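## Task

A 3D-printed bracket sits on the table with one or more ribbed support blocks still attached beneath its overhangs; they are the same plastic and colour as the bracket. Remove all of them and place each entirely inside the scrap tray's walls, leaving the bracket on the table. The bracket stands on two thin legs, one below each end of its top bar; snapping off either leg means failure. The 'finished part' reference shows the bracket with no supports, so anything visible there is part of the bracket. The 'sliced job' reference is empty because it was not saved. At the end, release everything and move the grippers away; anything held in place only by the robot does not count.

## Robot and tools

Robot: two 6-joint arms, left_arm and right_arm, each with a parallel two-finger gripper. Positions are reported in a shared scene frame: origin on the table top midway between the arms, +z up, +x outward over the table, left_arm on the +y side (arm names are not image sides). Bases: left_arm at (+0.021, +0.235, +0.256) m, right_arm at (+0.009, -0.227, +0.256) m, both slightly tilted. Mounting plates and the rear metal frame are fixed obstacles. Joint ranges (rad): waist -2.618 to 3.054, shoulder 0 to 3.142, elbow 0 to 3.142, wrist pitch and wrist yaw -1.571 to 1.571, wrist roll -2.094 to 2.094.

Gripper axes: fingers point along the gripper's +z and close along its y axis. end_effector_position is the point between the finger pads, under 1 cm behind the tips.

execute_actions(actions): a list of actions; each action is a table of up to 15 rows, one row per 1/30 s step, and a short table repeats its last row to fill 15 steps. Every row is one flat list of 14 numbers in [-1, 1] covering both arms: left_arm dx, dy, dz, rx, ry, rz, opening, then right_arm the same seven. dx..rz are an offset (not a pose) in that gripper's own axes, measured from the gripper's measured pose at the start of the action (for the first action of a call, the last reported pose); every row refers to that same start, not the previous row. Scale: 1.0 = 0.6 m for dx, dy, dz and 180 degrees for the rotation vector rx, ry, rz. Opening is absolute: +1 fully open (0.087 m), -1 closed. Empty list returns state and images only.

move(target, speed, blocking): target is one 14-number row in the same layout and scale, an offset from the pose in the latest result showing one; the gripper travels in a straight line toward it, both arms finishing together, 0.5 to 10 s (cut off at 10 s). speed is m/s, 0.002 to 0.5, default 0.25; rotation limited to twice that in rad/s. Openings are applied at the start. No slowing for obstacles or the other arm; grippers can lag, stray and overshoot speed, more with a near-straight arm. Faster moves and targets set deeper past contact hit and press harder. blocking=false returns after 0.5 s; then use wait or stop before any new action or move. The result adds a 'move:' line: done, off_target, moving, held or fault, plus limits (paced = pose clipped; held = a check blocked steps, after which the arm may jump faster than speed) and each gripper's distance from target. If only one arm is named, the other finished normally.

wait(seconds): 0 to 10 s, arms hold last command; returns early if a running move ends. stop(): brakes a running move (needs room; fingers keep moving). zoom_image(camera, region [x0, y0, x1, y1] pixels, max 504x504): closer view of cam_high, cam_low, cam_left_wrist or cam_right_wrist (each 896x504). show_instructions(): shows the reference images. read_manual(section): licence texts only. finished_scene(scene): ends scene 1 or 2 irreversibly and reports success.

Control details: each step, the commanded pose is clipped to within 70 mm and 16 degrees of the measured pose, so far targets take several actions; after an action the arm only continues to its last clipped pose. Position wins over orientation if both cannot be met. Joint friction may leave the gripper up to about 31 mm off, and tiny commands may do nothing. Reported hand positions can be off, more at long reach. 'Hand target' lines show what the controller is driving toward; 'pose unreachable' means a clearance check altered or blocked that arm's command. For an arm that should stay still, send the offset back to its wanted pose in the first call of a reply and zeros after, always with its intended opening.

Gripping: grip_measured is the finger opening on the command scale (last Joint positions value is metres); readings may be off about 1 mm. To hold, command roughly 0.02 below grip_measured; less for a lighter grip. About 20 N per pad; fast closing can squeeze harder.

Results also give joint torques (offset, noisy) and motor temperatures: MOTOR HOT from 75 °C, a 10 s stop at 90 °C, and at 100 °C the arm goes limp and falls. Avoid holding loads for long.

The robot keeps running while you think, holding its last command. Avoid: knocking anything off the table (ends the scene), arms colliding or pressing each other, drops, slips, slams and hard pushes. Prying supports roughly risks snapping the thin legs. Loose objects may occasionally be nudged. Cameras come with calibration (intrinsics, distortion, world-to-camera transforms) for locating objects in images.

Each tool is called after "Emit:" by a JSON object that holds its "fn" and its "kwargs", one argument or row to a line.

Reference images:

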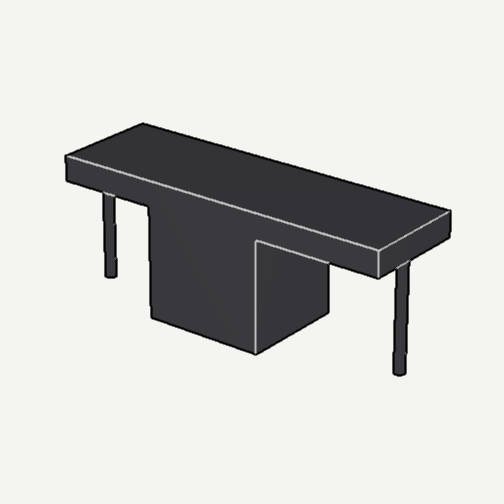

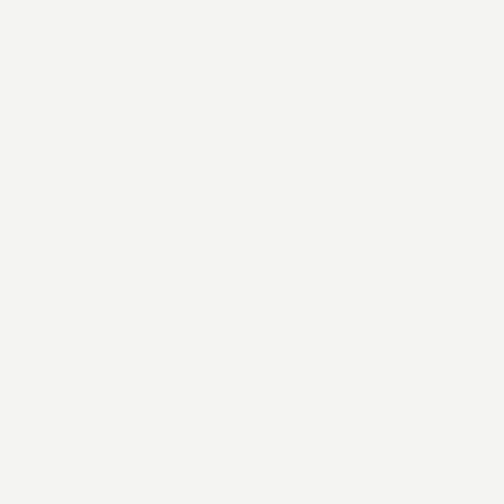

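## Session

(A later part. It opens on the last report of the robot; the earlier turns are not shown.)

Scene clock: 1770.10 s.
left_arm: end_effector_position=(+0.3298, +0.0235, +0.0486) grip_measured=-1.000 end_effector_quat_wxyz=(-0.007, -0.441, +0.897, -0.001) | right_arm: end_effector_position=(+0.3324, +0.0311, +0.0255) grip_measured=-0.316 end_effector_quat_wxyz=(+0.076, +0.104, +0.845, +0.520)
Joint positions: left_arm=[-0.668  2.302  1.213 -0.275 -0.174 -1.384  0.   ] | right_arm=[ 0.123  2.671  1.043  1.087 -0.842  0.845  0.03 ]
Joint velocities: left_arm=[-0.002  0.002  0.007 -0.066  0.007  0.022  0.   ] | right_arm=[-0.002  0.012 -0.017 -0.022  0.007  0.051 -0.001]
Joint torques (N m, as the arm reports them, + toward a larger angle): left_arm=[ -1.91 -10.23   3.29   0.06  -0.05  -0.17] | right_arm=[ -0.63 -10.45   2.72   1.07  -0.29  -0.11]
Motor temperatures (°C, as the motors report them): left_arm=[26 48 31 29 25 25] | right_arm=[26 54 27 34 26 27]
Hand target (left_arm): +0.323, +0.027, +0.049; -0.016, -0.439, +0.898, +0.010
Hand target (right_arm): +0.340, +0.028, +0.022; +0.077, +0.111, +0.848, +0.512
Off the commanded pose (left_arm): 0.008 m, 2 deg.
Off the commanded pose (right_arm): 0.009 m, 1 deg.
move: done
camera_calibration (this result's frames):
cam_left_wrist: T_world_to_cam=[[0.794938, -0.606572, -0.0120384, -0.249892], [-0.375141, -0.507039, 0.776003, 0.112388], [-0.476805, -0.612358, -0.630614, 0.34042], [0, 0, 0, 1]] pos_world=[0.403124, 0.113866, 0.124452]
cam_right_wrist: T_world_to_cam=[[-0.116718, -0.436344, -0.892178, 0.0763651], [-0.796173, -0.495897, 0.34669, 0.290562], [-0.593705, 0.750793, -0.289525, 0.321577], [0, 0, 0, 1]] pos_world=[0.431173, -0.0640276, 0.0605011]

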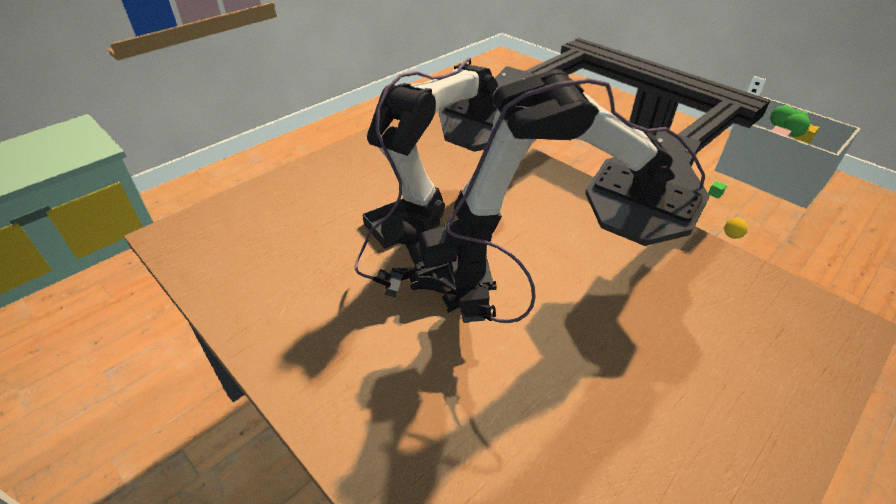

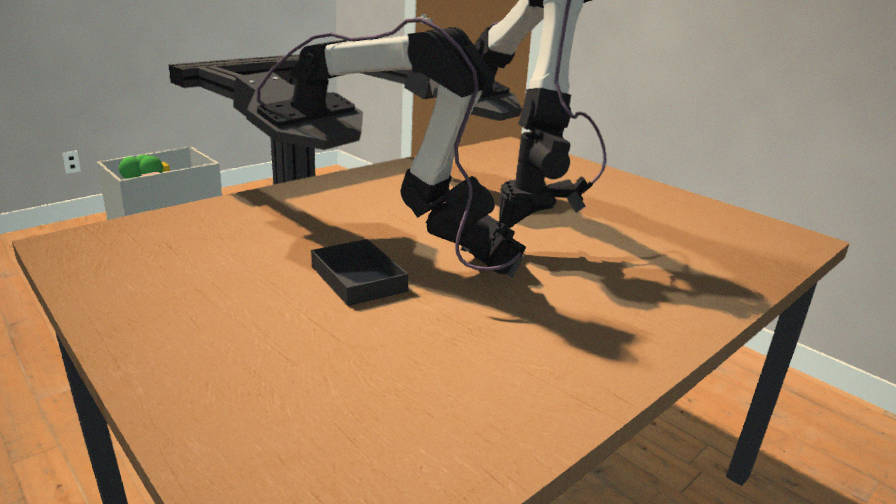

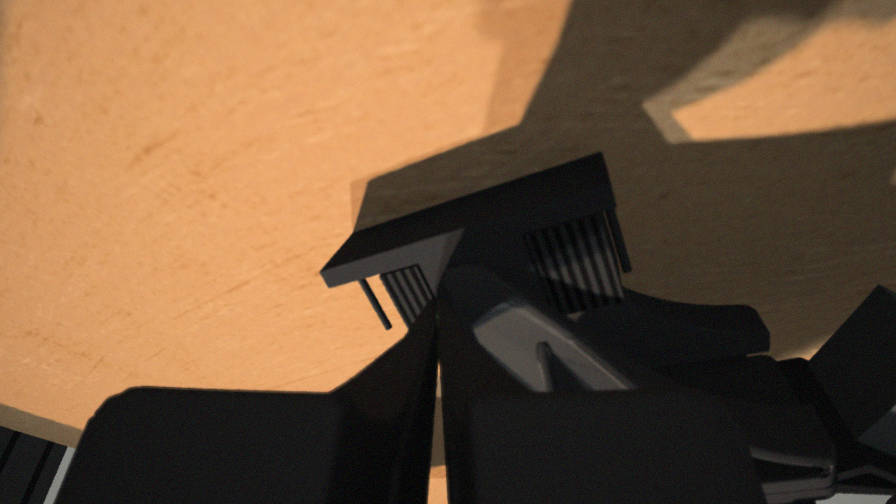

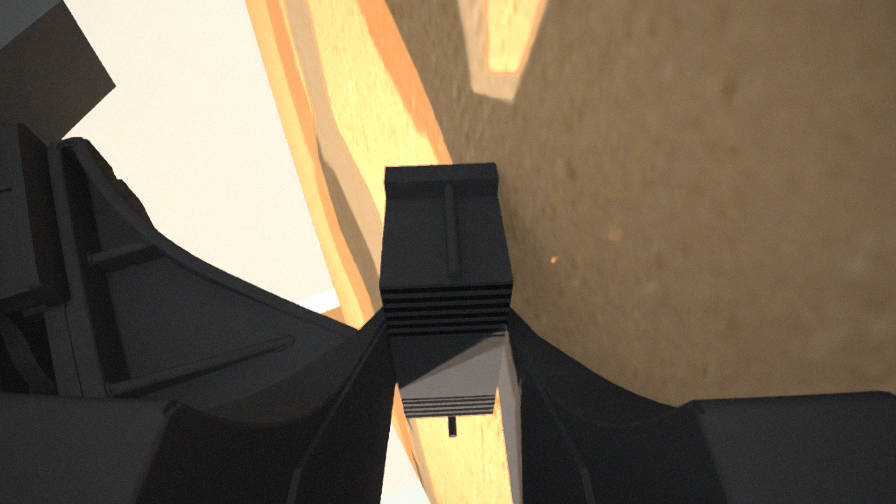

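Emit:
{"fn": "move", "kwargs": {
  "target": [0.0023,0.0112,-0.010,-0.0092,0.0018,0.0016,-1,-0.013,-0.0077,0.0018,0.0065,-0.0027,0.0031,-0.45],
  "speed": 0.008
}}

Emit:
{"fn": "zoom_image", "kwargs": {
  "camera": "cam_left_wrist",
  "region": [310, 200, 570, 380]
}}

Scene clock: 1777.33 s.
left_arm: end_effector_position=(+0.3256, +0.0260, +0.0505) grip_measured=-1.000 end_effector_quat_wxyz=(-0.014, -0.440, +0.898, +0.007) | right_arm: end_effector_position=(+0.3323, +0.0311, +0.0255) grip_measured=-0.316 end_effector_quat_wxyz=(+0.075, +0.104, +0.845, +0.520)
Joint positions: left_arm=[-0.668  2.297  1.213 -0.3   -0.174 -1.384  0.   ] | right_arm=[ 0.123  2.671  1.043  1.087 -0.842  0.845  0.03 ]
Joint velocities: left_arm=[-0.012  0.002 -0.002  0.051  0.022  0.037  0.   ] | right_arm=[ 0.002  0.007 -0.002  0.007  0.037 -0.007 -0.   ]
Joint torques (N m, as the arm reports them, + toward a larger angle): left_arm=[ -2.15 -10.96   3.23   0.11  -0.04  -0.18] | right_arm=[ -0.63 -10.49   2.68   1.09  -0.26  -0.09]
Motor temperatures (°C, as the motors report them): left_arm=[26 49 31 29 25 25] | right_arm=[26 54 27 34 26 27]
Hand target (left_arm): +0.324, +0.027, +0.055; -0.016, -0.439, +0.898, +0.011
Hand target (right_arm): +0.340, +0.028, +0.021; +0.076, +0.111, +0.849, +0.511
Off the commanded pose (left_arm): 0.005 m, 1 deg.
Off the commanded pose (right_arm): 0.009 m, 1 deg.
move: done
camera_calibration (this result's frames):
cam_left_wrist: T_world_to_cam=[[0.792207, -0.609416, -0.0319269, -0.243014], [-0.363068, -0.512727, 0.778006, 0.106744], [-0.490499, -0.60475, -0.627445, 0.345253], [0, 0, 0, 1]] pos_world=[0.400619, 0.115426, 0.125821]
cam_right_wrist: T_world_to_cam=[[-0.117297, -0.436315, -0.892116, 0.0765115], [-0.795749, -0.49616, 0.347288, 0.290301], [-0.594159, 0.750636, -0.288999, 0.321624], [0, 0, 0, 1]] pos_world=[0.431077, -0.0640036, 0.060388]

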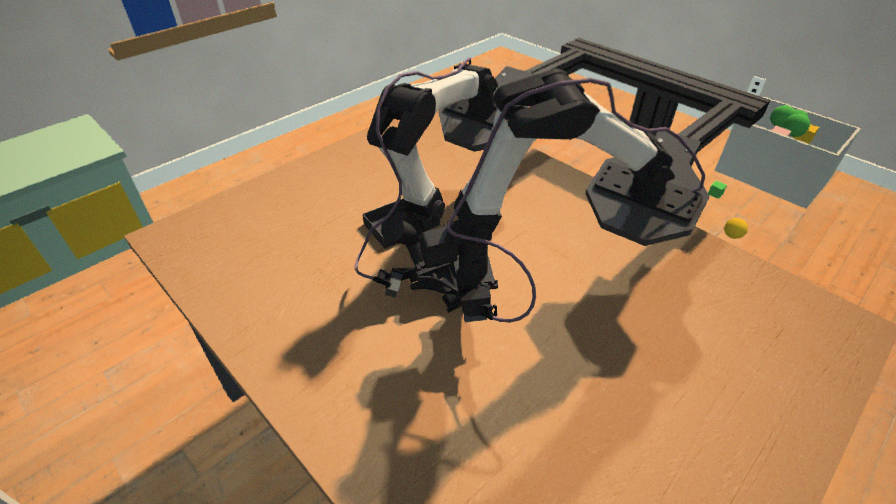

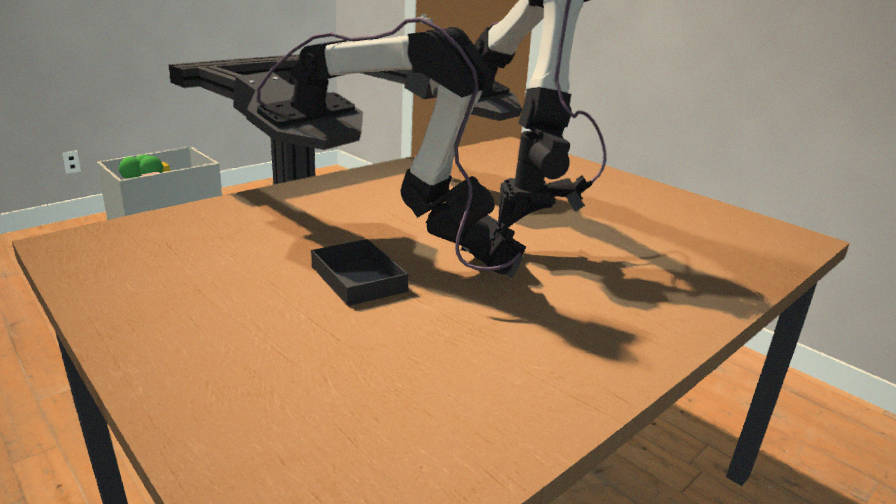

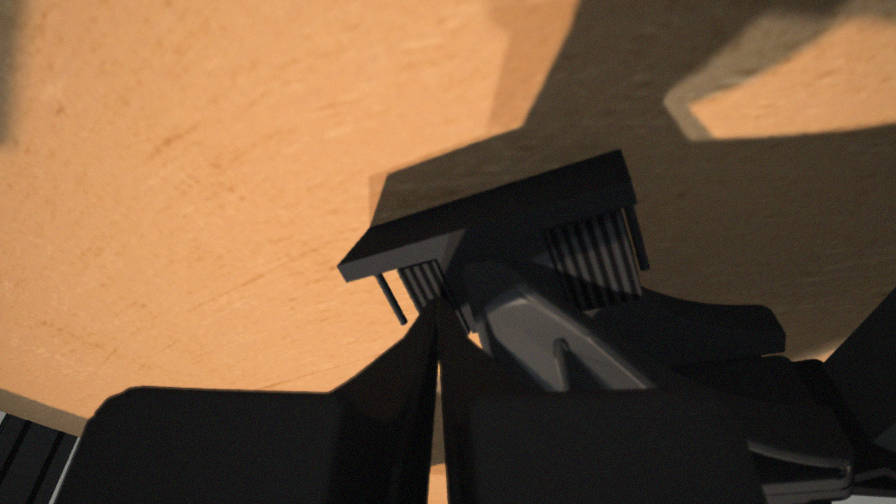

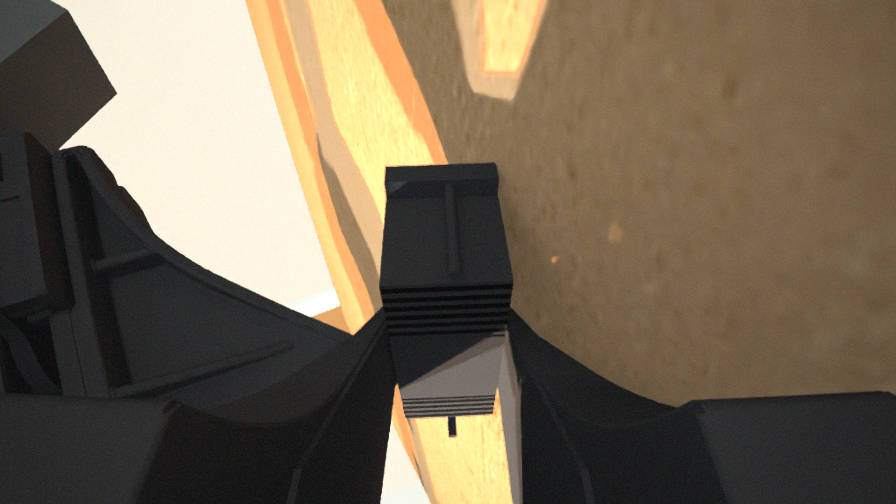

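Region (310, 200, 570, 380) of cam_left_wrist's 896x504 image, scaled by 1.938, with more detail than that image has; it fills the top 349 rows of this view, and the rest is white.

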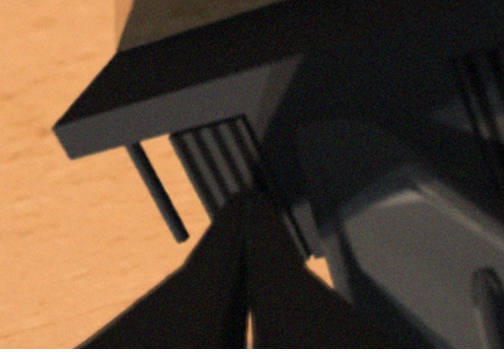

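Emit:
{"fn": "move", "kwargs": {
  "target": [0.0117,0.0363,0.0477,-0.0231,0.0045,0.0041,-1,-0.013,-0.0077,0.0018,0.0065,-0.0027,0.0031,-0.45],
  "speed": 0.008
}}

Emit:
{"fn": "zoom_image", "kwargs": {
  "camera": "cam_left_wrist",
  "region": [310, 200, 570, 380]
}}

Scene clock: 1795.03 s.
left_arm: end_effector_position=(+0.3221, +0.0268, +0.0468) grip_measured=-1.000 end_effector_quat_wxyz=(-0.017, -0.439, +0.898, +0.011) | right_arm: end_effector_position=(+0.3320, +0.0310, +0.0254) grip_measured=-0.316 end_effector_quat_wxyz=(+0.075, +0.103, +0.845, +0.520)
Joint positions: left_arm=[-0.668  2.309  1.213 -0.299 -0.173 -1.384  0.   ] | right_arm=[ 0.123  2.671  1.043  1.085 -0.843  0.842  0.03 ]
Joint velocities: left_arm=[-0.027  0.002 -0.007 -0.066 -0.007 -0.066  0.   ] | right_arm=[-0.002 -0.002  0.017 -0.022  0.037 -0.007  0.001]
Joint torques (N m, as the arm reports them, + toward a larger angle): left_arm=[-1.3  -4.92  3.42  0.35 -0.04 -0.1 ] | right_arm=[ -0.62 -10.45   2.71   1.1   -0.27  -0.07]
Motor temperatures (°C, as the motors report them): left_arm=[26 52 31 28 25 25] | right_arm=[26 55 27 34 26 27]
Hand target (left_arm): +0.302, +0.035, +0.025; -0.036, -0.433, +0.900, +0.036
Hand target (right_arm): +0.340, +0.028, +0.021; +0.076, +0.111, +0.849, +0.511
Off the commanded pose (left_arm): 0.032 m, 4 deg.
Off the commanded pose (right_arm): 0.009 m, 1 deg.
move: off_target (left_arm)
camera_calibration (this result's frames):
cam_left_wrist: T_world_to_cam=[[0.79065, -0.610824, -0.0420224, -0.238861], [-0.356372, -0.514925, 0.779648, 0.106556], [-0.497867, -0.601453, -0.624806, 0.34383], [0, 0, 0, 1]] pos_world=[0.39801, 0.115764, 0.121714]
cam_right_wrist: T_world_to_cam=[[-0.115132, -0.436748, -0.892186, 0.0756808], [-0.79512, -0.497846, 0.346315, 0.289939], [-0.595423, 0.749267, -0.289949, 0.32192], [0, 0, 0, 1]] pos_world=[0.430929, -0.0638058, 0.0604516]

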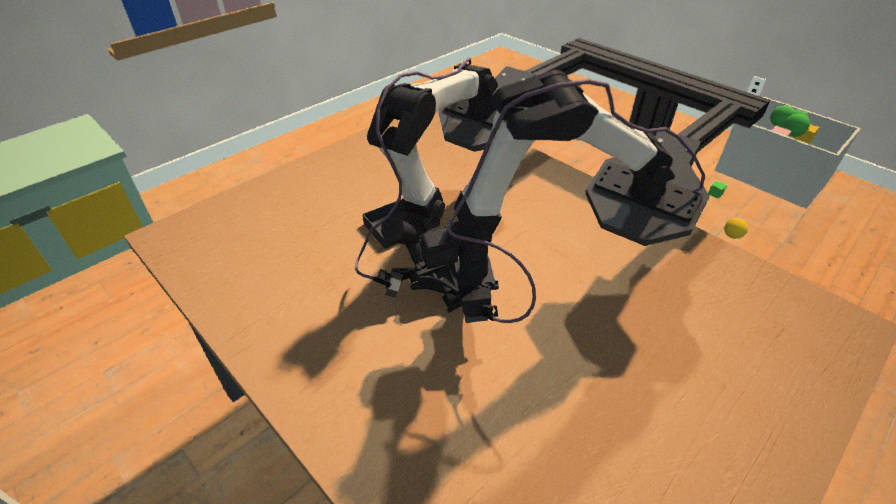

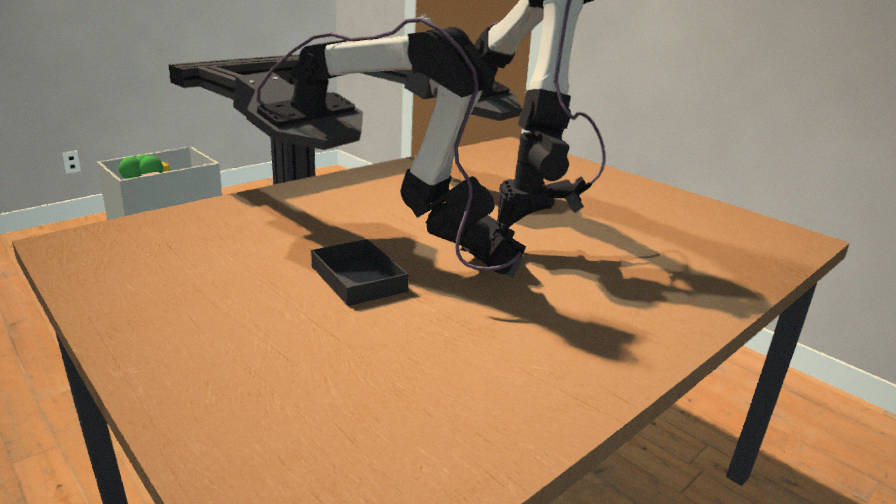

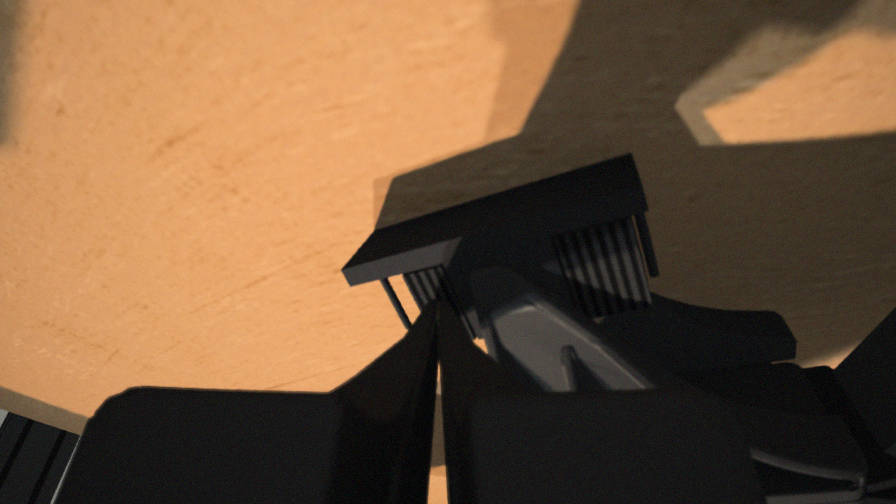

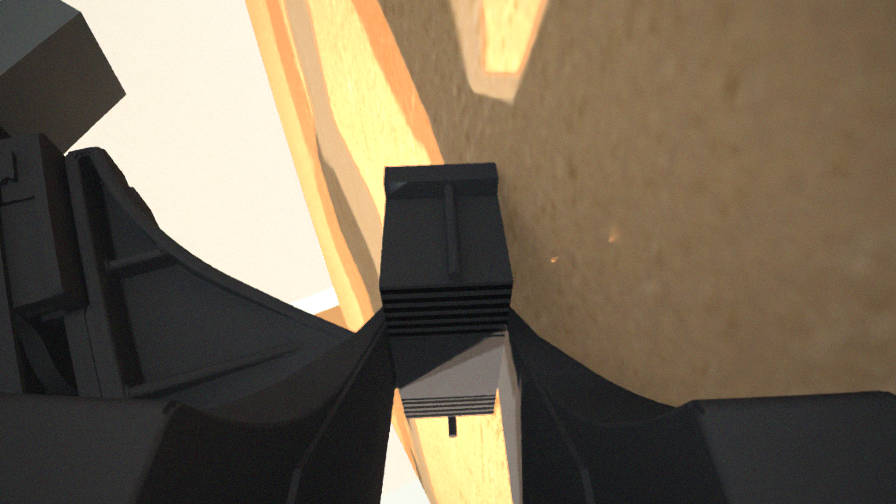

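Region (310, 200, 570, 380) of cam_left_wrist's 896x504 image, scaled by 1.938, with more detail than that image has; it fills the top 349 rows of this view, and the rest is white.

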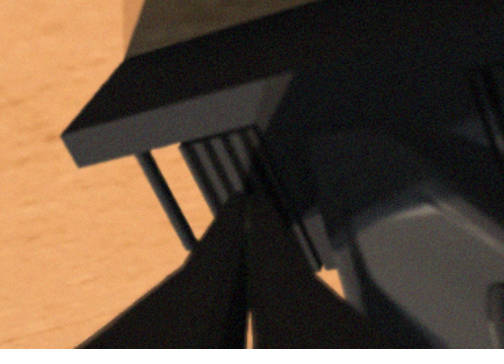

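Emit:
{"fn": "execute_actions", "kwargs": {
  "actions": [
    [[0.0121,0.0330,0.0463,-0.0200,0.0040,0.0043,-1,-0.013,-0.0077,0.0018,0.0065,-0.0027,0.0031,-0.45]],
    [[0.0149,0.0348,0.0513,-0.0203,0.0040,0.0051,-1,-0.013,-0.0077,0.0018,0.0065,-0.0027,0.0031,-0.45]],
    [[0.0177,0.0365,0.0564,-0.0206,0.0041,0.0060,-1,-0.013,-0.0077,0.0018,0.0065,-0.0027,0.0031,-0.45]],
    [[0.0205,0.0383,0.0614,-0.0209,0.0041,0.0068,-1,-0.013,-0.0077,0.0018,0.0065,-0.0027,0.0031,-0.45]]
  ]
}}

Scene clock: 1822.20 s.
left_arm: end_effector_position=(+0.3215, +0.0265, +0.0458) grip_measured=-1.000 end_effector_quat_wxyz=(-0.018, -0.434, +0.901, +0.009) | right_arm: end_effector_position=(+0.3318, +0.0310, +0.0252) grip_measured=-0.316 end_effector_quat_wxyz=(+0.076, +0.101, +0.845, +0.520)
Joint positions: left_arm=[-0.668  2.312  1.213 -0.295 -0.17  -1.374  0.   ] | right_arm=[ 0.123  2.671  1.043  1.085 -0.844  0.838  0.03 ]
Joint velocities: left_arm=[-0.007  0.027 -0.002  0.051 -0.037 -0.022  0.   ] | right_arm=[-0.002  0.002 -0.002  0.007  0.037 -0.037  0.   ]
Joint torques (N m, as the arm reports them, + toward a larger angle): left_arm=[-2.3  -3.12  2.11  0.64 -0.06 -0.15] | right_arm=[ -0.56 -10.43   2.73   1.07  -0.28  -0.12]
Motor temperatures (°C, as the motors report them): left_arm=[26 47 31 28 25 25] | right_arm=[26 55 27 34 26 27]
Hand target (left_arm): +0.292, +0.034, +0.015; -0.038, -0.426, +0.903, +0.037
Hand target (right_arm): +0.339, +0.028, +0.021; +0.076, +0.109, +0.849, +0.511
Off the commanded pose (left_arm): 0.045 m, 4 deg.
Off the commanded pose (right_arm): 0.009 m, 1 deg.
camera_calibration (this result's frames):
cam_left_wrist: T_world_to_cam=[[0.784267, -0.619116, -0.040254, -0.236439], [-0.361625, -0.508882, 0.781196, 0.108461], [-0.504135, -0.598109, -0.622987, 0.344554], [0, 0, 0, 1]] pos_world=[0.398356, 0.114892, 0.120405]
cam_right_wrist: T_world_to_cam=[[-0.111969, -0.437492, -0.892224, 0.074497], [-0.79483, -0.49946, 0.344651, 0.289783], [-0.596412, 0.747757, -0.291808, 0.322217], [0, 0, 0, 1]] pos_world=[0.430844, -0.0636128, 0.0606193]

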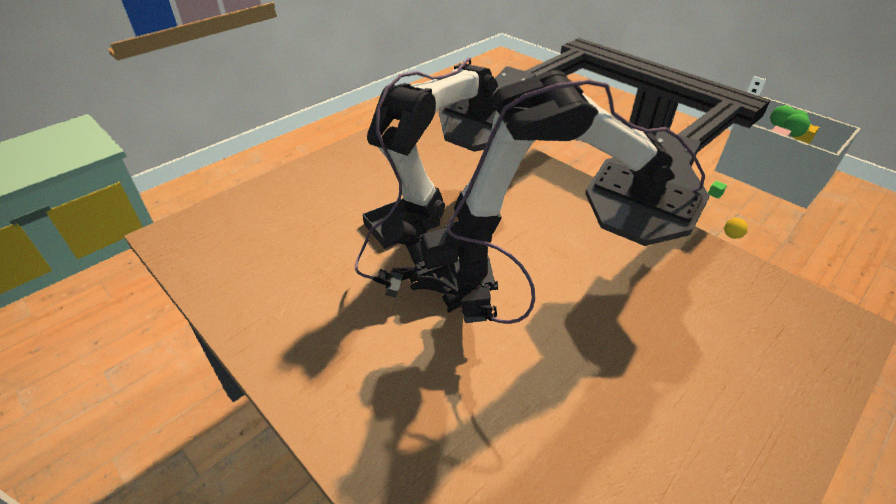

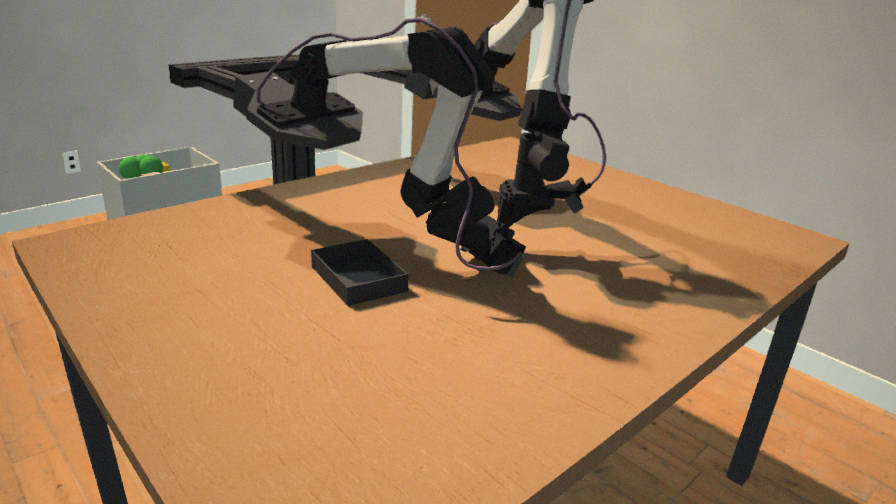

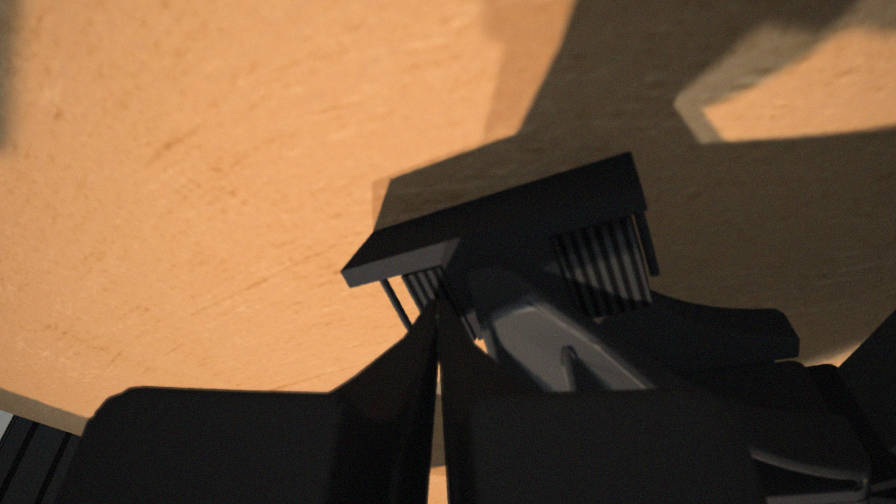

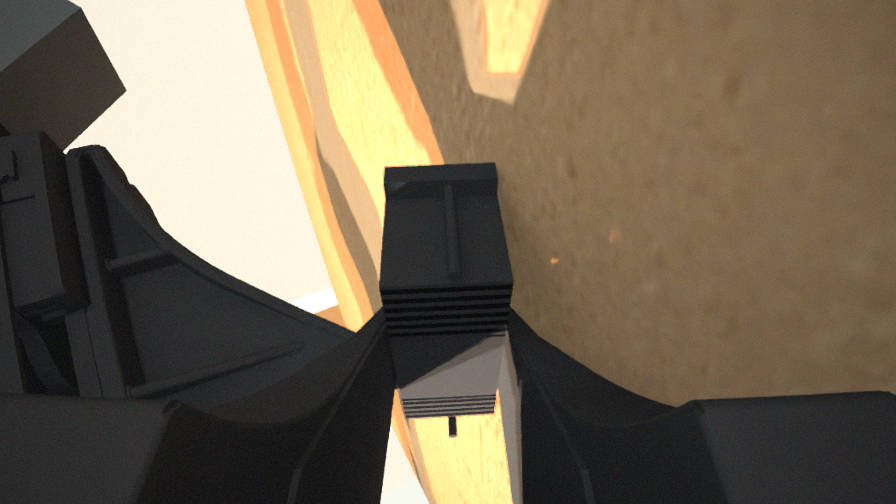

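Emit:
{"fn": "execute_actions", "kwargs": {
  "actions": [
    [[0.0234,0.0386,0.0675,-0.0210,0.0041,0.005,-1,-0.013,-0.0077,0.0018,0.0065,-0.0027,0.0031,-0.45]],
    [[0.0262,0.0389,0.0737,-0.0210,0.0041,0.005,-1,-0.013,-0.0077,0.0018,0.0065,-0.0027,0.0031,-0.45]],
    [[0.0291,0.0392,0.0798,-0.0211,0.0042,0.005,-1,-0.013,-0.0077,0.0018,0.0065,-0.0027,0.0031,-0.45]]
  ]
}}

Scene clock: 1830.80 s.
left_arm: end_effector_position=(+0.3054, +0.0197, +0.0192) grip_measured=-1.000 end_effector_quat_wxyz=(-0.030, -0.430, +0.903, +0.009) | right_arm: end_effector_position=(+0.3301, +0.0312, +0.0254) grip_measured=-0.319 end_effector_quat_wxyz=(+0.072, +0.100, +0.845, +0.521)
Joint positions: left_arm=[-0.68   2.4    1.213 -0.222 -0.153 -1.378  0.   ] | right_arm=[ 0.124  2.671  1.043  1.078 -0.85   0.836  0.03 ]
Joint velocities: left_arm=[ 0.002 -0.007 -0.012 -0.022  0.007  0.037  0.   ] | right_arm=[ 0.002  0.007 -0.012 -0.007 -0.022 -0.022 -0.   ]
Joint torques (N m, as the arm reports them, + toward a larger angle): left_arm=[-1.84 -5.46  3.45  0.23 -0.23 -0.18] | right_arm=[ -0.68 -10.45   2.74   1.13  -0.21  -0.09]
Motor temperatures (°C, as the motors report them): left_arm=[26 46 30 28 25 25] | right_arm=[26 55 27 33 26 27]
Hand target (left_arm): +0.289, +0.028, +0.000; -0.038, -0.426, +0.903, +0.036
Hand target (right_arm): +0.339, +0.028, +0.021; +0.077, +0.108, +0.849, +0.511
Off the commanded pose (left_arm): 0.027 m, 3 deg.
Off the commanded pose (right_arm): 0.011 m, 2 deg.
camera_calibration (this result's frames):
cam_left_wrist: T_world_to_cam=[[0.777348, -0.627161, -0.0489923, -0.22671], [-0.350184, -0.496109, 0.794511, 0.115969], [-0.522591, -0.600455, -0.605271, 0.321124], [0, 0, 0, 1]] pos_world=[0.384659, 0.10817, 0.0911214]
cam_right_wrist: T_world_to_cam=[[-0.114103, -0.436138, -0.892617, 0.0752152], [-0.79007, -0.504882, 0.347683, 0.287054], [-0.602304, 0.744901, -0.286971, 0.322983], [0, 0, 0, 1]] pos_world=[0.429909, -0.0628576, 0.0600213]

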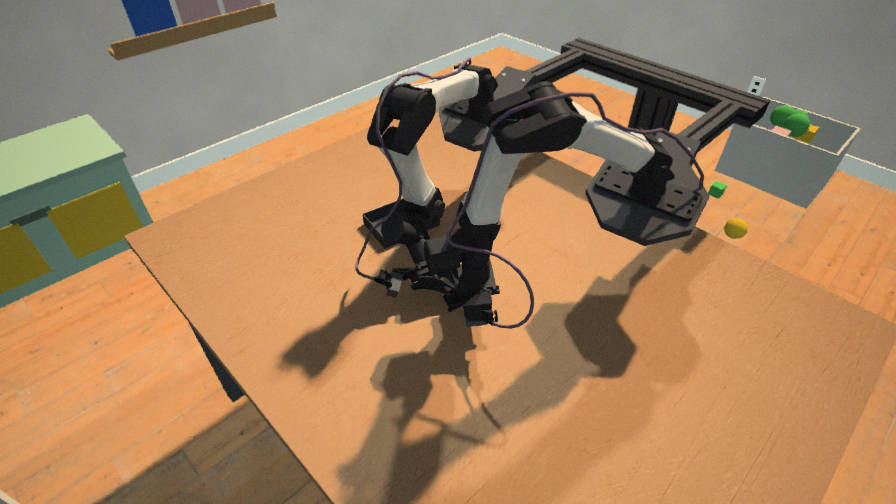

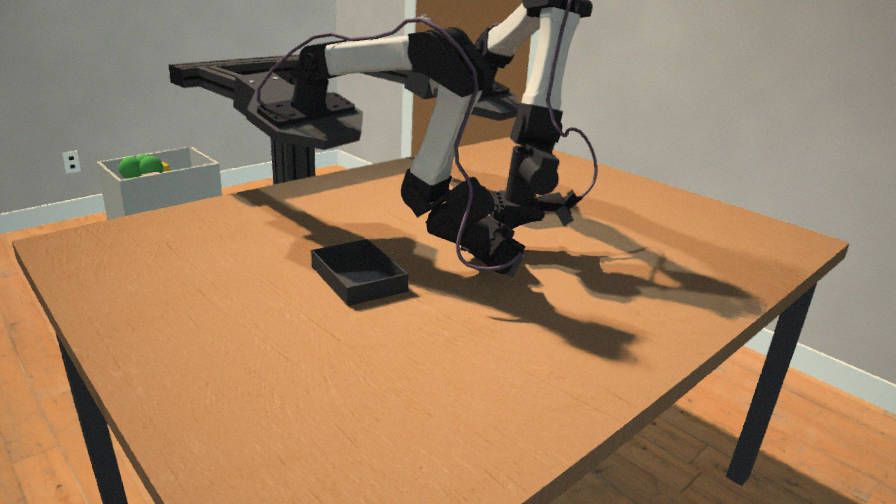

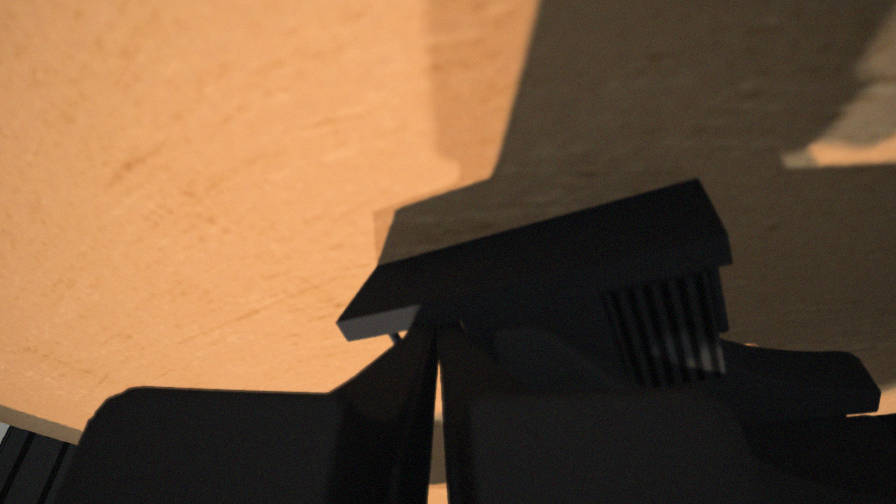

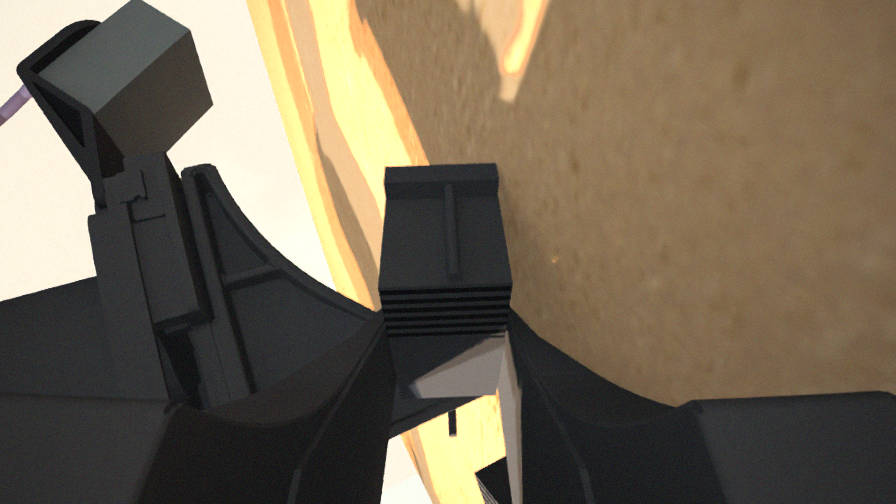

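Emit:
{"fn": "move", "kwargs": {
  "target": [-0.008,-0.022,-0.024,0.0126,-0.0025,-0.0022,-1,-0.013,-0.0077,0.0018,0.0065,-0.0027,0.0031,-0.45],
  "speed": 0.008
}}

Emit:
{"fn": "zoom_image", "kwargs": {
  "camera": "cam_right_wrist",
  "region": [340, 300, 600, 504]
}}

Scene clock: 1841.00 s.
left_arm: end_effector_position=(+0.3113, +0.0176, +0.0271) grip_measured=-1.000 end_effector_quat_wxyz=(-0.026, -0.431, +0.902, +0.002) | right_arm: end_effector_position=(+0.3300, +0.0313, +0.0255) grip_measured=-0.319 end_effector_quat_wxyz=(+0.072, +0.100, +0.845, +0.521)
Joint positions: left_arm=[-0.68   2.375  1.213 -0.232 -0.15  -1.378  0.   ] | right_arm=[ 0.124  2.671  1.043  1.078 -0.851  0.836  0.03 ]
Joint velocities: left_arm=[-0.007  0.012  0.002  0.007  0.022 -0.037  0.   ] | right_arm=[ 0.007  0.007  0.017 -0.066 -0.11  -0.007  0.   ]
Joint torques (N m, as the arm reports them, + toward a larger angle): left_arm=[ -1.94 -11.41   3.08   0.31  -0.06  -0.18] | right_arm=[ -0.57 -10.44   2.66   1.06  -0.27  -0.11]
Motor temperatures (°C, as the motors report them): left_arm=[26 46 30 28 25 25] | right_arm=[26 55 27 34 26 27]
Hand target (left_arm): +0.320, +0.015, +0.033; -0.018, -0.433, +0.901, -0.007
Hand target (right_arm): +0.337, +0.028, +0.021; +0.073, +0.107, +0.849, +0.512
Off the commanded pose (left_arm): 0.010 m, 1 deg.
Off the commanded pose (right_arm): 0.009 m, 1 deg.
move: done
camera_calibration (this result's frames):
cam_left_wrist: T_world_to_cam=[[0.779722, -0.625216, -0.0337384, -0.233381], [-0.358119, -0.489522, 0.795059, 0.113108], [-0.513599, -0.607843, -0.605593, 0.325137], [0, 0, 0, 1]] pos_world=[0.389468, 0.107088, 0.0990997]
cam_right_wrist: T_world_to_cam=[[-0.113611, -0.435398, -0.89304, 0.075215], [-0.789753, -0.505798, 0.347071, 0.286905], [-0.602812, 0.744713, -0.286392, 0.32308], [0, 0, 0, 1]] pos_world=[0.429886, -0.0627373, 0.0601214]

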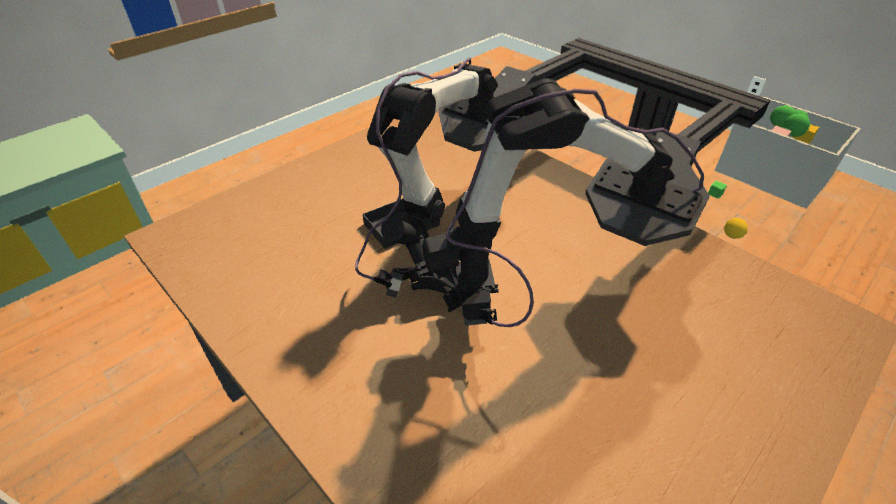

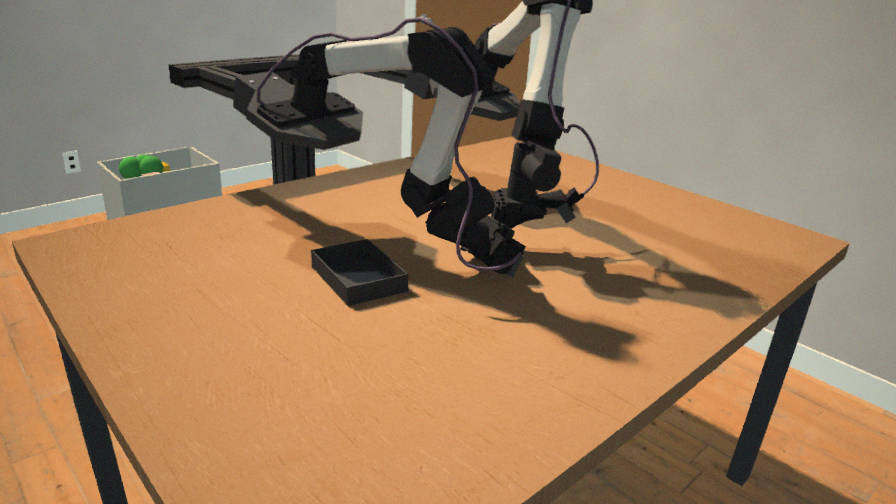

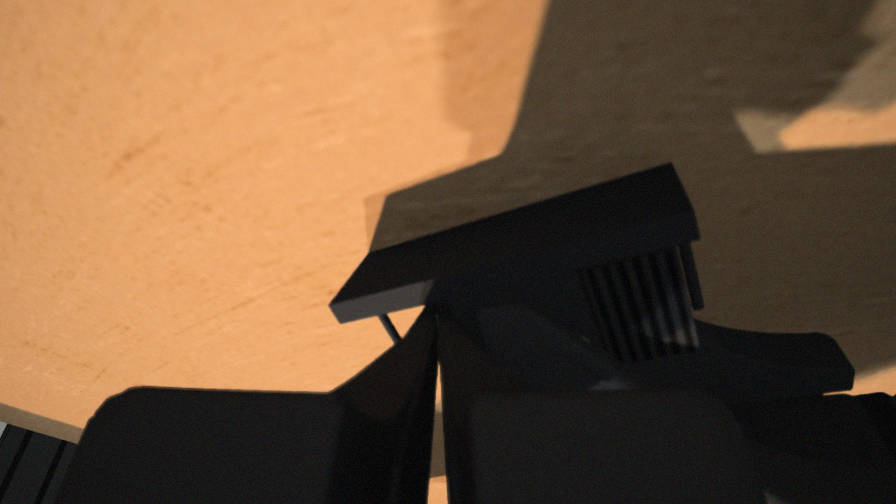

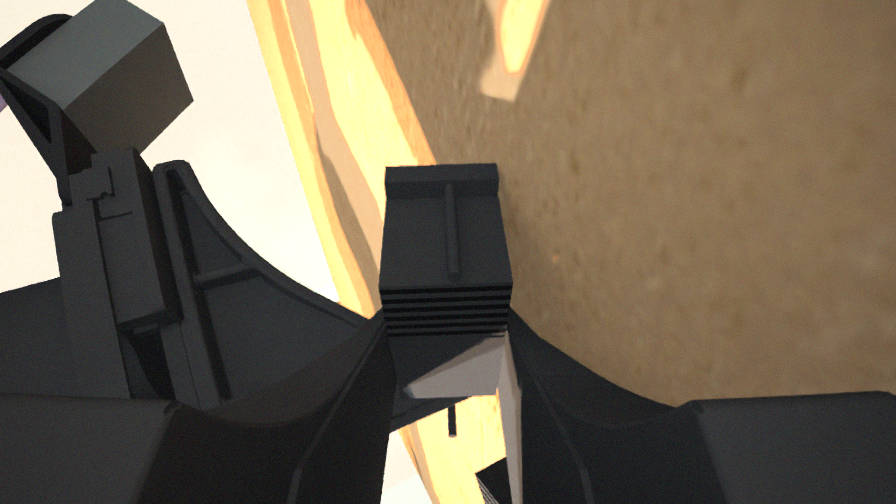

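Region (340, 300, 600, 504) of cam_right_wrist's 896x504 image, scaled by 1.938, with more detail than that image has; it fills the top 395 rows of this view, and the rest is white.

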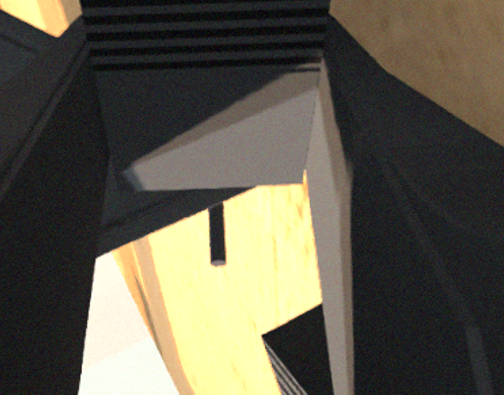

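Emit:
{"fn": "move", "kwargs": {
  "target": [-0.004,-0.012,-0.075,0.004,0,0,-1,-0.013,-0.0077,0.0018,0.0065,-0.0027,0.0031,-0.45],
  "speed": 0.015
}}

Scene clock: 1848.13 s.
left_arm: end_effector_position=(+0.3297, +0.0169, +0.0680) grip_measured=-1.000 end_effector_quat_wxyz=(-0.017, -0.436, +0.900, -0.010) | right_arm: end_effector_position=(+0.3298, +0.0313, +0.0254) grip_measured=-0.319 end_effector_quat_wxyz=(+0.071, +0.100, +0.845, +0.521)
Joint positions: left_arm=[-0.68   2.25   1.213 -0.326 -0.15  -1.383  0.   ] | right_arm=[ 0.124  2.671  1.043  1.077 -0.851  0.836  0.03 ]
Joint velocities: left_arm=[-0.007 -0.007 -0.012 -0.051 -0.022 -0.007  0.   ] | right_arm=[-0.012  0.007  0.002 -0.037 -0.007  0.022 -0.   ]
Joint torques (N m, as the arm reports them, + toward a larger angle): left_arm=[ -3.35 -10.96   2.68   0.2   -0.01  -0.23] | right_arm=[ -0.46 -10.4    2.72   1.07  -0.29  -0.1 ]
Motor temperatures (°C, as the motors report them): left_arm=[26 49 30 28 25 25] | right_arm=[26 55 27 34 26 27]
Hand target (left_arm): +0.321, +0.016, +0.072; -0.024, -0.431, +0.902, -0.004
Hand target (right_arm): +0.337, +0.028, +0.021; +0.072, +0.107, +0.849, +0.513
Off the commanded pose (left_arm): 0.010 m, 1 deg.
Off the commanded pose (right_arm): 0.009 m, 1 deg.
move: done
camera_calibration (this result's frames):
cam_left_wrist: T_world_to_cam=[[0.787168, -0.616724, -0.00417186, -0.251417], [-0.373919, -0.482616, 0.792001, 0.092101], [-0.49046, -0.621879, -0.610505, 0.351813], [0, 0, 0, 1]] pos_world=[0.404896, 0.10818, 0.140791]
cam_right_wrist: T_world_to_cam=[[-0.11457, -0.435673, -0.892783, 0.0754054], [-0.78934, -0.50574, 0.348094, 0.286634], [-0.603171, 0.744591, -0.285952, 0.323094], [0, 0, 0, 1]] pos_world=[0.429772, -0.0627586, 0.0599346]

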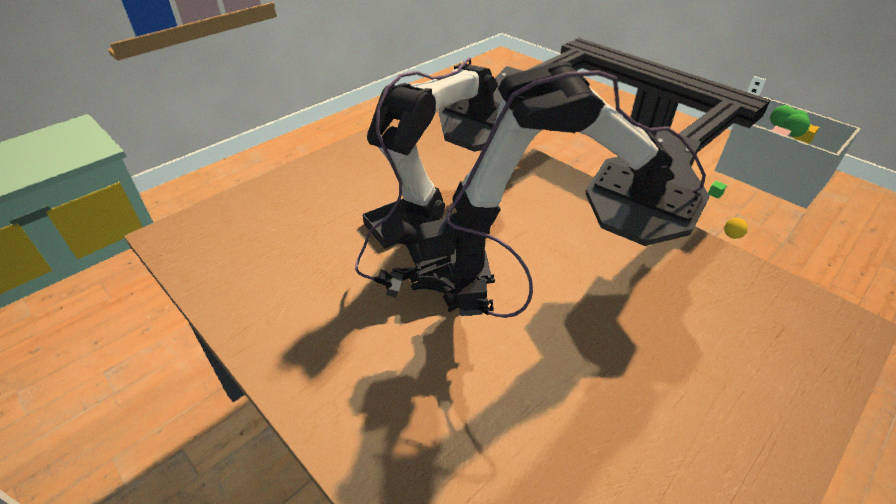

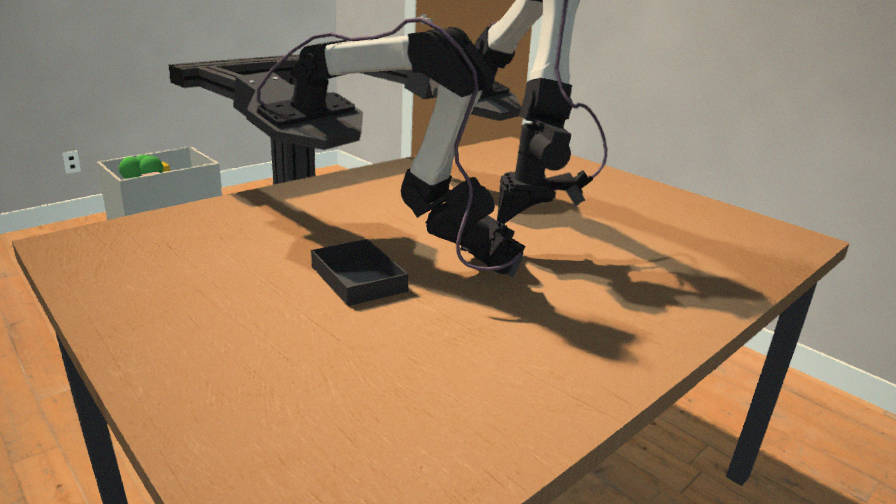

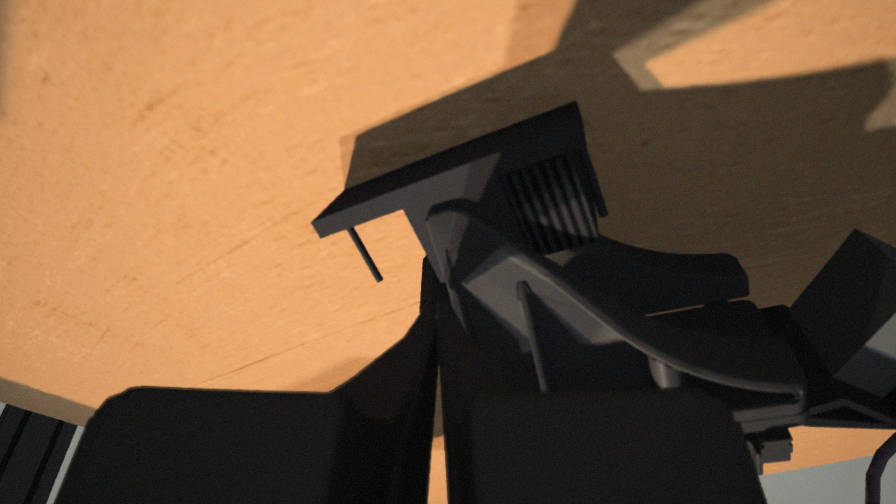

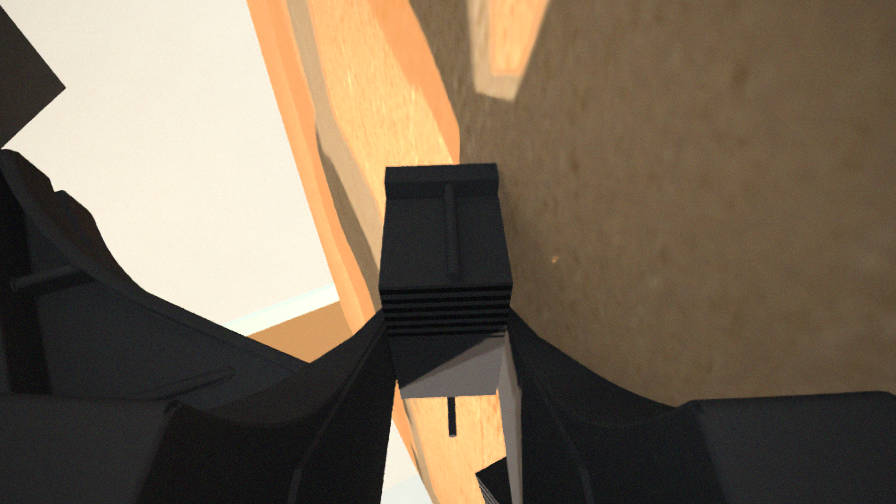

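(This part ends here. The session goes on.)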